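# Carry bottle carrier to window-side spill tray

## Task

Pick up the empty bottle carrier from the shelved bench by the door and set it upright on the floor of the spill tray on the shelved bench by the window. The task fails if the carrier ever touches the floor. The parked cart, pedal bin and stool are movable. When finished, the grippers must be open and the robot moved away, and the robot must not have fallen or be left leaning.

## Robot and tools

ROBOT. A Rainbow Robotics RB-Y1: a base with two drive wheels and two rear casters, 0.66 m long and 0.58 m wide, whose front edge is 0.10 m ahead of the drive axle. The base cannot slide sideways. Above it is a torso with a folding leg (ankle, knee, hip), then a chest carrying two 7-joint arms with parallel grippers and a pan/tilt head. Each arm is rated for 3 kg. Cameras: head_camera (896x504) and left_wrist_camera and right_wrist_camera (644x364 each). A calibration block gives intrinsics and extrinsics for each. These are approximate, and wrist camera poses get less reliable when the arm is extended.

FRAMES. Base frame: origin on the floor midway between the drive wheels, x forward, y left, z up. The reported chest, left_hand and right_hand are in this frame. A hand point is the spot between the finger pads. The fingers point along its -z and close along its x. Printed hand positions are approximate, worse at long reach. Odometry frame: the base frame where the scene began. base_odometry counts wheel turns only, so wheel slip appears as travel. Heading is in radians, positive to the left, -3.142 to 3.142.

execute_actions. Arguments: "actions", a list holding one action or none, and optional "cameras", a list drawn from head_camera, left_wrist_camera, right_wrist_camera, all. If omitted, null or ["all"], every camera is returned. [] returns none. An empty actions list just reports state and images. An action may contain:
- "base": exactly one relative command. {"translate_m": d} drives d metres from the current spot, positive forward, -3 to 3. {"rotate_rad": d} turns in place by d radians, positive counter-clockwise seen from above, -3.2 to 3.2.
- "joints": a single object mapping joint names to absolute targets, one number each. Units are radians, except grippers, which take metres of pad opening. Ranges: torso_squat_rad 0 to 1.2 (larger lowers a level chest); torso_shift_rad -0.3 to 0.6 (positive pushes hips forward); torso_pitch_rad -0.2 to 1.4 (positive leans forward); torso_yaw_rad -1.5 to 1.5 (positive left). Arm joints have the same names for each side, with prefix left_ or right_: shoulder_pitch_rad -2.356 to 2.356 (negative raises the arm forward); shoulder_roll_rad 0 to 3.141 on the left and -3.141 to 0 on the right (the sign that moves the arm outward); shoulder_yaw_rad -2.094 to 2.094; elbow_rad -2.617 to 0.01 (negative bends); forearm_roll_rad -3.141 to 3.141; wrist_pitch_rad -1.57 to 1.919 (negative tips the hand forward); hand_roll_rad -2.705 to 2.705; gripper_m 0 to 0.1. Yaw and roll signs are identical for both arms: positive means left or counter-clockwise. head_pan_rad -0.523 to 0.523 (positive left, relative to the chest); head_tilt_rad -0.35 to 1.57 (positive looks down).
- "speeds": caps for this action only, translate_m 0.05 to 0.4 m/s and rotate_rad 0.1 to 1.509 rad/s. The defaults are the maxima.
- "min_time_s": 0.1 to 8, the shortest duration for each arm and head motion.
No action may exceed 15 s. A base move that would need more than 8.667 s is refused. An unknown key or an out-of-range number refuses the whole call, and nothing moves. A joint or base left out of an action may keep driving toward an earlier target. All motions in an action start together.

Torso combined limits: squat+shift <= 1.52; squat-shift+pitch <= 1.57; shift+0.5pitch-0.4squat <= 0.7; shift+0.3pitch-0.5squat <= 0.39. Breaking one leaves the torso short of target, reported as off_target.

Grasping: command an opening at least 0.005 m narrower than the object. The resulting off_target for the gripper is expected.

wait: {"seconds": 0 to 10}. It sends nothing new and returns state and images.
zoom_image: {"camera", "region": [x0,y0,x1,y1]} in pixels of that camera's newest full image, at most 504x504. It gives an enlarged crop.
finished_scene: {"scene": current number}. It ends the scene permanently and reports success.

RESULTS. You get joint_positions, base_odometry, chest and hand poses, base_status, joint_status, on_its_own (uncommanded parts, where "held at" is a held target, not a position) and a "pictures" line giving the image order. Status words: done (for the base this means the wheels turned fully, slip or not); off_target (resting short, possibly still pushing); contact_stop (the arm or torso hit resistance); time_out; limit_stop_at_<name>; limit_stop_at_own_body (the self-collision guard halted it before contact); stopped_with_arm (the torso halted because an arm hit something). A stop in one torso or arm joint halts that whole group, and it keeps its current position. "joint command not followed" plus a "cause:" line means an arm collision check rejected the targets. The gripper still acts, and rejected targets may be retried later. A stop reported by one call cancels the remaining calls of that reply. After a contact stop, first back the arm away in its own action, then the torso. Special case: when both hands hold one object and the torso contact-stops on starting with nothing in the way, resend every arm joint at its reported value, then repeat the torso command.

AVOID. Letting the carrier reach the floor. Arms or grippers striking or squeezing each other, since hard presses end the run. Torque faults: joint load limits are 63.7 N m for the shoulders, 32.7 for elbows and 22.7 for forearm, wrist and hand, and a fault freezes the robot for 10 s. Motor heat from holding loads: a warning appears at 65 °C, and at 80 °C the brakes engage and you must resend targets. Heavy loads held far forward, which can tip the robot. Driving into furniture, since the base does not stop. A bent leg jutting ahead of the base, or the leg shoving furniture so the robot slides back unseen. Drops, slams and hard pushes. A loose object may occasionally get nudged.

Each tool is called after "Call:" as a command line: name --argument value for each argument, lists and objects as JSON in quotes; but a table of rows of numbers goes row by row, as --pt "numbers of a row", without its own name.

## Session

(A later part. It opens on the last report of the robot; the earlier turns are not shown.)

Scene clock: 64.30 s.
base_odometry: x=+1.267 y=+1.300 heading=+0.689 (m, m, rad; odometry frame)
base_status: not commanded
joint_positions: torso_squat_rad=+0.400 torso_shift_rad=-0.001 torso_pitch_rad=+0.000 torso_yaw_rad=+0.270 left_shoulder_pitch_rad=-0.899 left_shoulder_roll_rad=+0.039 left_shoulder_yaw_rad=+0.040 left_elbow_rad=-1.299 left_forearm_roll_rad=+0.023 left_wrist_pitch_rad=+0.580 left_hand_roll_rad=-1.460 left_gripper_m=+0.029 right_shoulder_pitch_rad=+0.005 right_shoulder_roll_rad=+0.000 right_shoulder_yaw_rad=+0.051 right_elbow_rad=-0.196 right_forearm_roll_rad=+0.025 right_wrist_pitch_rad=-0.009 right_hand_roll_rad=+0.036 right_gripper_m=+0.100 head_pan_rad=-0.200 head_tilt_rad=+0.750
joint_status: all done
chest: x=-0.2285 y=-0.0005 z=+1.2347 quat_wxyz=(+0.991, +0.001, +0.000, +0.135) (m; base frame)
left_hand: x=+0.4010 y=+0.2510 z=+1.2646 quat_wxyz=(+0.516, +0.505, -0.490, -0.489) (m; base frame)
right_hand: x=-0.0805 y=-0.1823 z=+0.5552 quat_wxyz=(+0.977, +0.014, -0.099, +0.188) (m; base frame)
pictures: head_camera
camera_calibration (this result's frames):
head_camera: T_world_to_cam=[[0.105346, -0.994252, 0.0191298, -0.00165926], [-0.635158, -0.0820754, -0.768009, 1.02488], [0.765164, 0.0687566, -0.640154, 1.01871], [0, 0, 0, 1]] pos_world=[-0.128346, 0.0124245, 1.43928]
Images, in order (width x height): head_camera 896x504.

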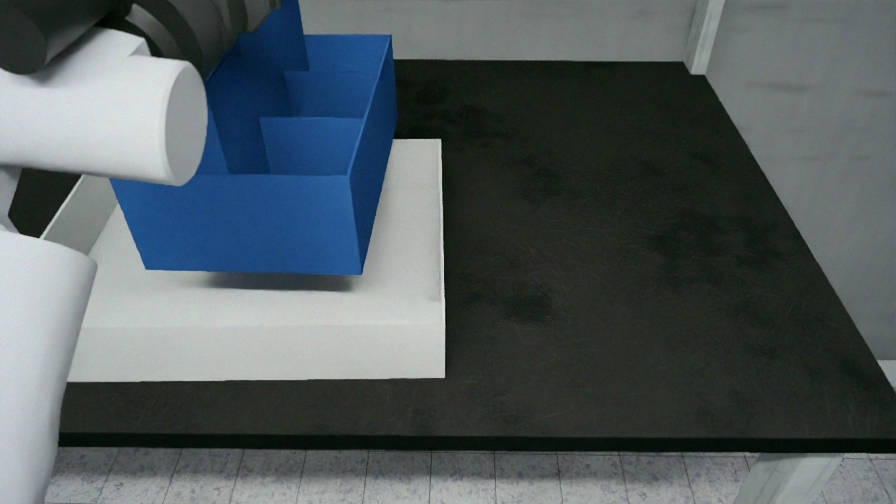

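Call:
execute_actions --actions '[{"joints":{"torso_squat_rad":0.63}}]' --cameras '["head_camera","left_wrist_camera"]'

Scene clock: 66.03 s.
base_odometry: x=+1.267 y=+1.300 heading=+0.689 (m, m, rad; odometry frame)
base_status: not commanded
joint_positions: torso_squat_rad=+0.630 torso_shift_rad=-0.001 torso_pitch_rad=-0.001 torso_yaw_rad=+0.270 left_shoulder_pitch_rad=-0.905 left_shoulder_roll_rad=+0.039 left_shoulder_yaw_rad=+0.040 left_elbow_rad=-1.303 left_forearm_roll_rad=+0.023 left_wrist_pitch_rad=+0.578 left_hand_roll_rad=-1.460 left_gripper_m=+0.029 right_shoulder_pitch_rad=+0.005 right_shoulder_roll_rad=+0.000 right_shoulder_yaw_rad=+0.051 right_elbow_rad=-0.196 right_forearm_roll_rad=+0.025 right_wrist_pitch_rad=-0.009 right_hand_roll_rad=+0.036 right_gripper_m=+0.100 head_pan_rad=-0.200 head_tilt_rad=+0.750
joint_status: all done
chest: x=-0.2291 y=-0.0007 z=+1.1555 quat_wxyz=(+0.991, +0.001, -0.001, +0.135) (m; base frame)
left_hand: x=+0.4003 y=+0.2494 z=+1.1918 quat_wxyz=(+0.512, +0.508, -0.493, -0.488) (m; base frame)
right_hand: x=-0.0802 y=-0.1822 z=+0.4762 quat_wxyz=(+0.977, +0.014, -0.100, +0.188) (m; base frame)
pictures: head_camera, left_wrist_camera
camera_calibration (this result's frames):
head_camera: T_world_to_cam=[[0.105282, -0.994262, 0.018919, -0.0000038672], [-0.634151, -0.0817801, -0.768872, 0.964887], [0.766008, 0.0689509, -0.639122, 0.967522], [0, 0, 0, 1]] pos_world=[-0.129245, 0.0121933, 1.36024]
left_wrist_camera: T_world_to_cam=[[0.0417278, -0.998911, 0.0208756, 0.204322], [-0.659225, -0.0432265, -0.750702, 1.1945], [0.750787, 0.0175634, -0.660311, 0.570051], [0, 0, 0, 1]] pos_world=[0.350932, 0.245721, 1.26886]
Images, in order (width x height): head_camera 896x504, left_wrist_camera 644x364.

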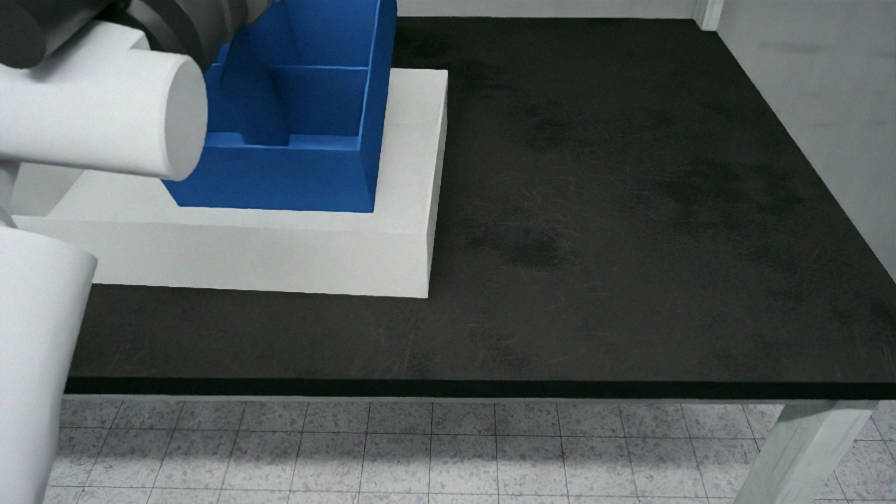

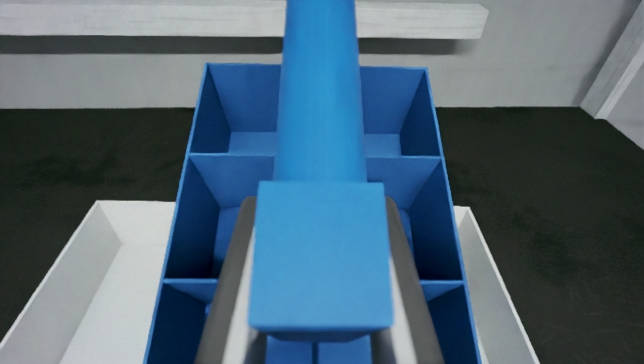

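Call:
execute_actions --actions '[{"joints":{"torso_squat_rad":0.5,"head_tilt_rad":0.6}}]' --cameras '[]'

Call:
execute_actions --actions '[{"base":{"translate_m":-0.05}}]' --cameras '["head_camera","left_wrist_camera"]'

Scene clock: 67.33 s.
base_odometry: x=+1.267 y=+1.300 heading=+0.689 (m, m, rad; odometry frame)
base_status: not commanded
joint_positions: torso_squat_rad=+0.500 torso_shift_rad=-0.001 torso_pitch_rad=+0.000 torso_yaw_rad=+0.270 left_shoulder_pitch_rad=-0.899 left_shoulder_roll_rad=+0.039 left_shoulder_yaw_rad=+0.040 left_elbow_rad=-1.300 left_forearm_roll_rad=+0.023 left_wrist_pitch_rad=+0.580 left_hand_roll_rad=-1.460 left_gripper_m=+0.029 right_shoulder_pitch_rad=+0.005 right_shoulder_roll_rad=+0.000 right_shoulder_yaw_rad=+0.051 right_elbow_rad=-0.196 right_forearm_roll_rad=+0.025 right_wrist_pitch_rad=-0.009 right_hand_roll_rad=+0.036 right_gripper_m=+0.100 head_pan_rad=-0.200 head_tilt_rad=+0.600
joint_status: all done
chest: x=-0.2283 y=-0.0006 z=+1.2042 quat_wxyz=(+0.991, +0.001, +0.000, +0.135) (m; base frame)
left_hand: x=+0.4012 y=+0.2509 z=+1.2342 quat_wxyz=(+0.515, +0.505, -0.489, -0.489) (m; base frame)
right_hand: x=-0.0805 y=-0.1823 z=+0.5247 quat_wxyz=(+0.977, +0.014, -0.099, +0.188) (m; base frame)
pictures: none
No camera images: the call's "cameras" was empty. Leave "cameras" out to get every camera's image.

Scene clock: 68.87 s.
base_odometry: x=+1.228 y=+1.268 heading=+0.689 (m, m, rad; odometry frame)
base_status: done
joint_positions: torso_squat_rad=+0.500 torso_shift_rad=-0.001 torso_pitch_rad=+0.000 torso_yaw_rad=+0.270 left_shoulder_pitch_rad=-0.899 left_shoulder_roll_rad=+0.039 left_shoulder_yaw_rad=+0.040 left_elbow_rad=-1.299 left_forearm_roll_rad=+0.023 left_wrist_pitch_rad=+0.580 left_hand_roll_rad=-1.460 left_gripper_m=+0.029 right_shoulder_pitch_rad=+0.005 right_shoulder_roll_rad=+0.000 right_shoulder_yaw_rad=+0.051 right_elbow_rad=-0.196 right_forearm_roll_rad=+0.025 right_wrist_pitch_rad=-0.009 right_hand_roll_rad=+0.036 right_gripper_m=+0.100 head_pan_rad=-0.200 head_tilt_rad=+0.600
joint_status: not commanded
chest: x=-0.2284 y=-0.0006 z=+1.2042 quat_wxyz=(+0.991, +0.001, +0.000, +0.135) (m; base frame)
left_hand: x=+0.4011 y=+0.2509 z=+1.2342 quat_wxyz=(+0.516, +0.505, -0.490, -0.489) (m; base frame)
right_hand: x=-0.0806 y=-0.1823 z=+0.5247 quat_wxyz=(+0.977, +0.014, -0.099, +0.188) (m; base frame)
pictures: head_camera, left_wrist_camera
camera_calibration (this result's frames):
head_camera: T_world_to_cam=[[0.101881, -0.994506, 0.0240636, -0.00884016], [-0.513673, -0.0733069, -0.854848, 1.14863], [0.851916, 0.0747317, -0.518319, 0.84599], [0, 0, 0, 1]] pos_world=[-0.12979, 0.0121887, 1.42061]
left_wrist_camera: T_world_to_cam=[[0.0442774, -0.998767, 0.0224424, 0.201888], [-0.667708, -0.0462958, -0.742982, 1.22159], [0.743105, 0.0179123, -0.668935, 0.611017], [0, 0, 0, 1]] pos_world=[0.352674, 0.247248, 1.31182]
Images, in order (width x height): head_camera 896x504, left_wrist_camera 644x364.

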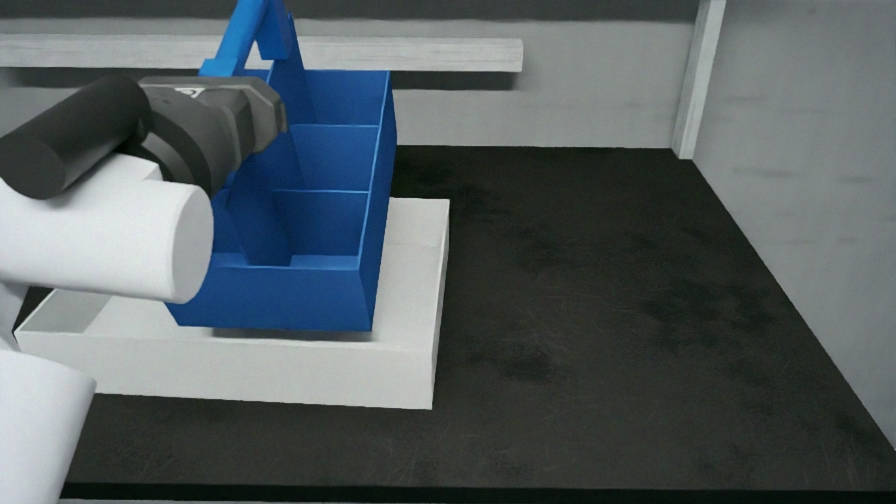

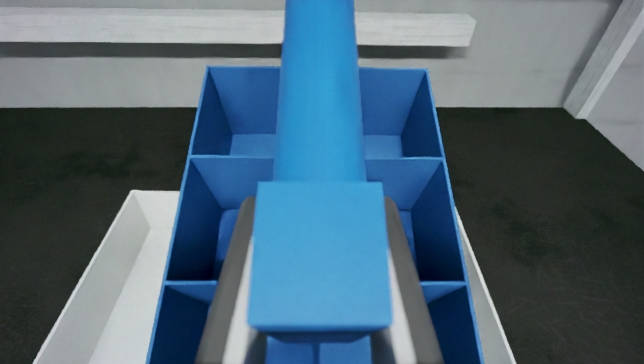

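Call:
execute_actions --actions '[{"joints":{"torso_squat_rad":0.2,"left_wrist_pitch_rad":0.88},"min_time_s":2}]' --cameras '["head_camera"]'

Call:
execute_actions --actions '[{"joints":{"torso_squat_rad":0.35}}]' --cameras '["head_camera"]'

Scene clock: 71.23 s.
base_odometry: x=+1.228 y=+1.268 heading=+0.689 (m, m, rad; odometry frame)
base_status: not commanded
joint_positions: torso_squat_rad=+0.200 torso_shift_rad=-0.001 torso_pitch_rad=+0.000 torso_yaw_rad=+0.270 left_shoulder_pitch_rad=-0.899 left_shoulder_roll_rad=+0.039 left_shoulder_yaw_rad=+0.040 left_elbow_rad=-1.300 left_forearm_roll_rad=+0.023 left_wrist_pitch_rad=+0.880 left_hand_roll_rad=-1.460 left_gripper_m=+0.029 right_shoulder_pitch_rad=+0.005 right_shoulder_roll_rad=+0.000 right_shoulder_yaw_rad=+0.051 right_elbow_rad=-0.196 right_forearm_roll_rad=+0.025 right_wrist_pitch_rad=-0.009 right_hand_roll_rad=+0.036 right_gripper_m=+0.100 head_pan_rad=-0.200 head_tilt_rad=+0.600
joint_status: all done
chest: x=-0.2283 y=-0.0006 z=+1.2760 quat_wxyz=(+0.991, +0.001, +0.000, +0.135) (m; base frame)
left_hand: x=+0.3899 y=+0.2572 z=+1.2382 quat_wxyz=(+0.593, +0.431, -0.403, -0.548) (m; base frame)
right_hand: x=-0.0807 y=-0.1824 z=+0.5964 quat_wxyz=(+0.977, +0.014, -0.099, +0.188) (m; base frame)
pictures: head_camera
camera_calibration (this result's frames):
head_camera: T_world_to_cam=[[0.101887, -0.994506, 0.0240389, -0.0105658], [-0.513882, -0.073307, -0.854723, 1.20979], [0.851789, 0.0747316, -0.518527, 0.883338], [0, 0, 0, 1]] pos_world=[-0.129653, 0.0121649, 1.49232]
Images, in order (width x height): head_camera 896x504.

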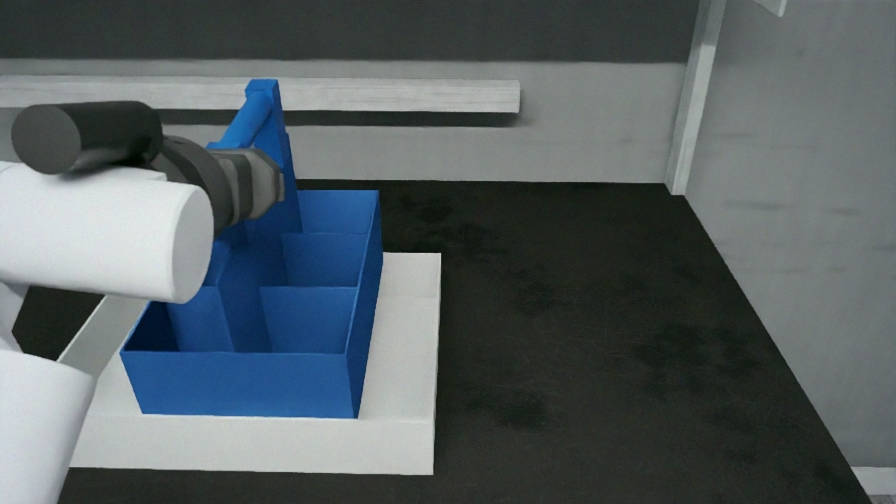

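Scene clock: 72.53 s.
base_odometry: x=+1.228 y=+1.268 heading=+0.689 (m, m, rad; odometry frame)
base_status: not commanded
joint_positions: torso_squat_rad=+0.350 torso_shift_rad=-0.001 torso_pitch_rad=+0.000 torso_yaw_rad=+0.270 left_shoulder_pitch_rad=-0.899 left_shoulder_roll_rad=+0.039 left_shoulder_yaw_rad=+0.040 left_elbow_rad=-1.300 left_forearm_roll_rad=+0.023 left_wrist_pitch_rad=+0.880 left_hand_roll_rad=-1.460 left_gripper_m=+0.029 right_shoulder_pitch_rad=+0.005 right_shoulder_roll_rad=+0.000 right_shoulder_yaw_rad=+0.051 right_elbow_rad=-0.196 right_forearm_roll_rad=+0.025 right_wrist_pitch_rad=-0.009 right_hand_roll_rad=+0.036 right_gripper_m=+0.100 head_pan_rad=-0.200 head_tilt_rad=+0.600
joint_status: all done
chest: x=-0.2285 y=-0.0006 z=+1.2475 quat_wxyz=(+0.991, +0.001, +0.000, +0.135) (m; base frame)
left_hand: x=+0.3898 y=+0.2572 z=+1.2100 quat_wxyz=(+0.593, +0.431, -0.403, -0.548) (m; base frame)
right_hand: x=-0.0806 y=-0.1823 z=+0.5680 quat_wxyz=(+0.977, +0.014, -0.099, +0.188) (m; base frame)
pictures: head_camera
camera_calibration (this result's frames):
head_camera: T_world_to_cam=[[0.101878, -0.994506, 0.0240767, -0.00990405], [-0.513566, -0.0733071, -0.854913, 1.18568], [0.85198, 0.0747314, -0.518213, 0.868365], [0, 0, 0, 1]] pos_world=[-0.129898, 0.0121746, 1.46389]
Images, in order (width x height): head_camera 896x504.

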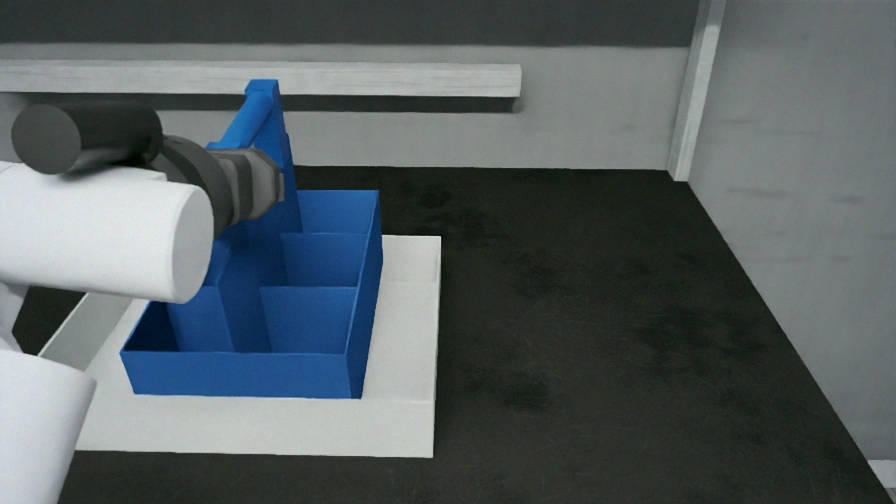

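Inside. A little lower, then release.

Call:
execute_actions --actions '[{"joints":{"torso_squat_rad":0.43}}]' --cameras '["head_camera"]'

Call:
execute_actions --actions '[{"joints":{"left_gripper_m":0.1}}]' --cameras '[]'

Call:
execute_actions --actions '[{"base":{"translate_m":-0.4},"joints":{"head_tilt_rad":0.4}}]' --cameras '["head_camera"]'

Scene clock: 73.63 s.
base_odometry: x=+1.228 y=+1.268 heading=+0.689 (m, m, rad; odometry frame)
base_status: not commanded
joint_positions: torso_squat_rad=+0.430 torso_shift_rad=-0.001 torso_pitch_rad=+0.000 torso_yaw_rad=+0.270 left_shoulder_pitch_rad=-0.901 left_shoulder_roll_rad=+0.039 left_shoulder_yaw_rad=+0.040 left_elbow_rad=-1.300 left_forearm_roll_rad=+0.023 left_wrist_pitch_rad=+0.880 left_hand_roll_rad=-1.460 left_gripper_m=+0.029 right_shoulder_pitch_rad=+0.005 right_shoulder_roll_rad=+0.000 right_shoulder_yaw_rad=+0.051 right_elbow_rad=-0.196 right_forearm_roll_rad=+0.025 right_wrist_pitch_rad=-0.009 right_hand_roll_rad=+0.036 right_gripper_m=+0.100 head_pan_rad=-0.200 head_tilt_rad=+0.600
joint_status: all done
chest: x=-0.2286 y=-0.0006 z=+1.2262 quat_wxyz=(+0.991, +0.001, +0.000, +0.135) (m; base frame)
left_hand: x=+0.3898 y=+0.2569 z=+1.1901 quat_wxyz=(+0.592, +0.432, -0.404, -0.548) (m; base frame)
right_hand: x=-0.0805 y=-0.1823 z=+0.5467 quat_wxyz=(+0.977, +0.014, -0.099, +0.188) (m; base frame)
pictures: head_camera
camera_calibration (this result's frames):
head_camera: T_world_to_cam=[[0.10187, -0.994506, 0.0241095, -0.00941008], [-0.513288, -0.0733068, -0.85508, 1.16766], [0.852149, 0.0747315, -0.517936, 0.857168], [0, 0, 0, 1]] pos_world=[-0.130131, 0.0121814, 1.44263]
Images, in order (width x height): head_camera 896x504.

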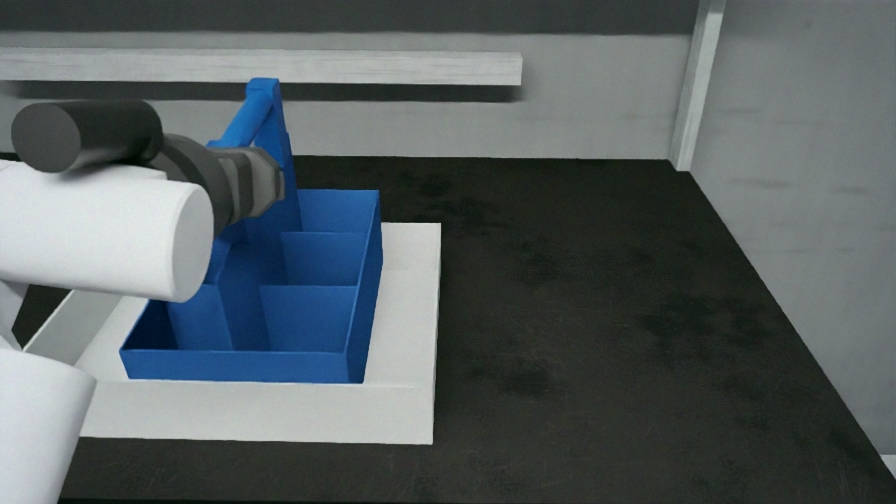

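Scene clock: 75.10 s.
base_odometry: x=+1.228 y=+1.268 heading=+0.689 (m, m, rad; odometry frame)
base_status: not commanded
joint_positions: torso_squat_rad=+0.430 torso_shift_rad=-0.001 torso_pitch_rad=+0.000 torso_yaw_rad=+0.270 left_shoulder_pitch_rad=-0.900 left_shoulder_roll_rad=+0.039 left_shoulder_yaw_rad=+0.040 left_elbow_rad=-1.300 left_forearm_roll_rad=+0.023 left_wrist_pitch_rad=+0.880 left_hand_roll_rad=-1.460 left_gripper_m=+0.100 right_shoulder_pitch_rad=+0.005 right_shoulder_roll_rad=+0.000 right_shoulder_yaw_rad=+0.051 right_elbow_rad=-0.196 right_forearm_roll_rad=+0.025 right_wrist_pitch_rad=-0.009 right_hand_roll_rad=+0.036 right_gripper_m=+0.100 head_pan_rad=-0.200 head_tilt_rad=+0.600
joint_status: all done
chest: x=-0.2286 y=-0.0006 z=+1.2262 quat_wxyz=(+0.991, +0.001, +0.000, +0.135) (m; base frame)
left_hand: x=+0.3897 y=+0.2570 z=+1.1895 quat_wxyz=(+0.592, +0.431, -0.403, -0.548) (m; base frame)
right_hand: x=-0.0805 y=-0.1823 z=+0.5467 quat_wxyz=(+0.977, +0.014, -0.099, +0.188) (m; base frame)
pictures: none
No camera images: the call's "cameras" was empty. Leave "cameras" out to get every camera's image.

Scene clock: 78.17 s.
base_odometry: x=+0.920 y=+1.014 heading=+0.688 (m, m, rad; odometry frame)
base_status: done
joint_positions: torso_squat_rad=+0.430 torso_shift_rad=-0.001 torso_pitch_rad=+0.000 torso_yaw_rad=+0.270 left_shoulder_pitch_rad=-0.900 left_shoulder_roll_rad=+0.039 left_shoulder_yaw_rad=+0.040 left_elbow_rad=-1.300 left_forearm_roll_rad=+0.023 left_wrist_pitch_rad=+0.880 left_hand_roll_rad=-1.460 left_gripper_m=+0.100 right_shoulder_pitch_rad=+0.005 right_shoulder_roll_rad=+0.000 right_shoulder_yaw_rad=+0.051 right_elbow_rad=-0.196 right_forearm_roll_rad=+0.025 right_wrist_pitch_rad=-0.009 right_hand_roll_rad=+0.036 right_gripper_m=+0.100 head_pan_rad=-0.200 head_tilt_rad=+0.400
joint_status: all done
chest: x=-0.2285 y=-0.0006 z=+1.2262 quat_wxyz=(+0.991, +0.001, +0.000, +0.135) (m; base frame)
left_hand: x=+0.3898 y=+0.2572 z=+1.1892 quat_wxyz=(+0.592, +0.431, -0.403, -0.548) (m; base frame)
right_hand: x=-0.0806 y=-0.1823 z=+0.5467 quat_wxyz=(+0.977, +0.014, -0.099, +0.188) (m; base frame)
pictures: head_camera
camera_calibration (this result's frames):
head_camera: T_world_to_cam=[[0.0962003, -0.994909, 0.0300287, -0.0189629], [-0.333798, -0.0606681, -0.94069, 1.327], [0.937723, 0.0804711, -0.337935, 0.61798], [0, 0, 0, 1]] pos_world=[-0.134718, 0.0119108, 1.45771]
Images, in order (width x height): head_camera 896x504.

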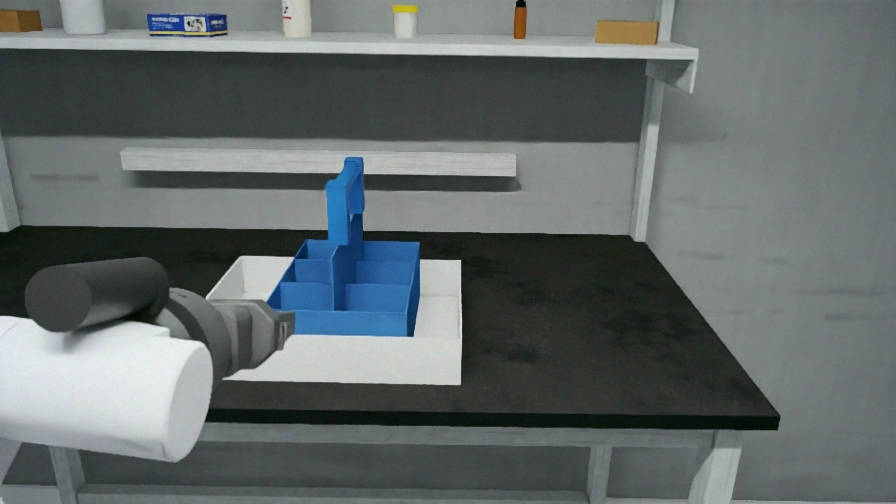

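Call:
finished_scene --scene 1

The scene is finished: the task was done.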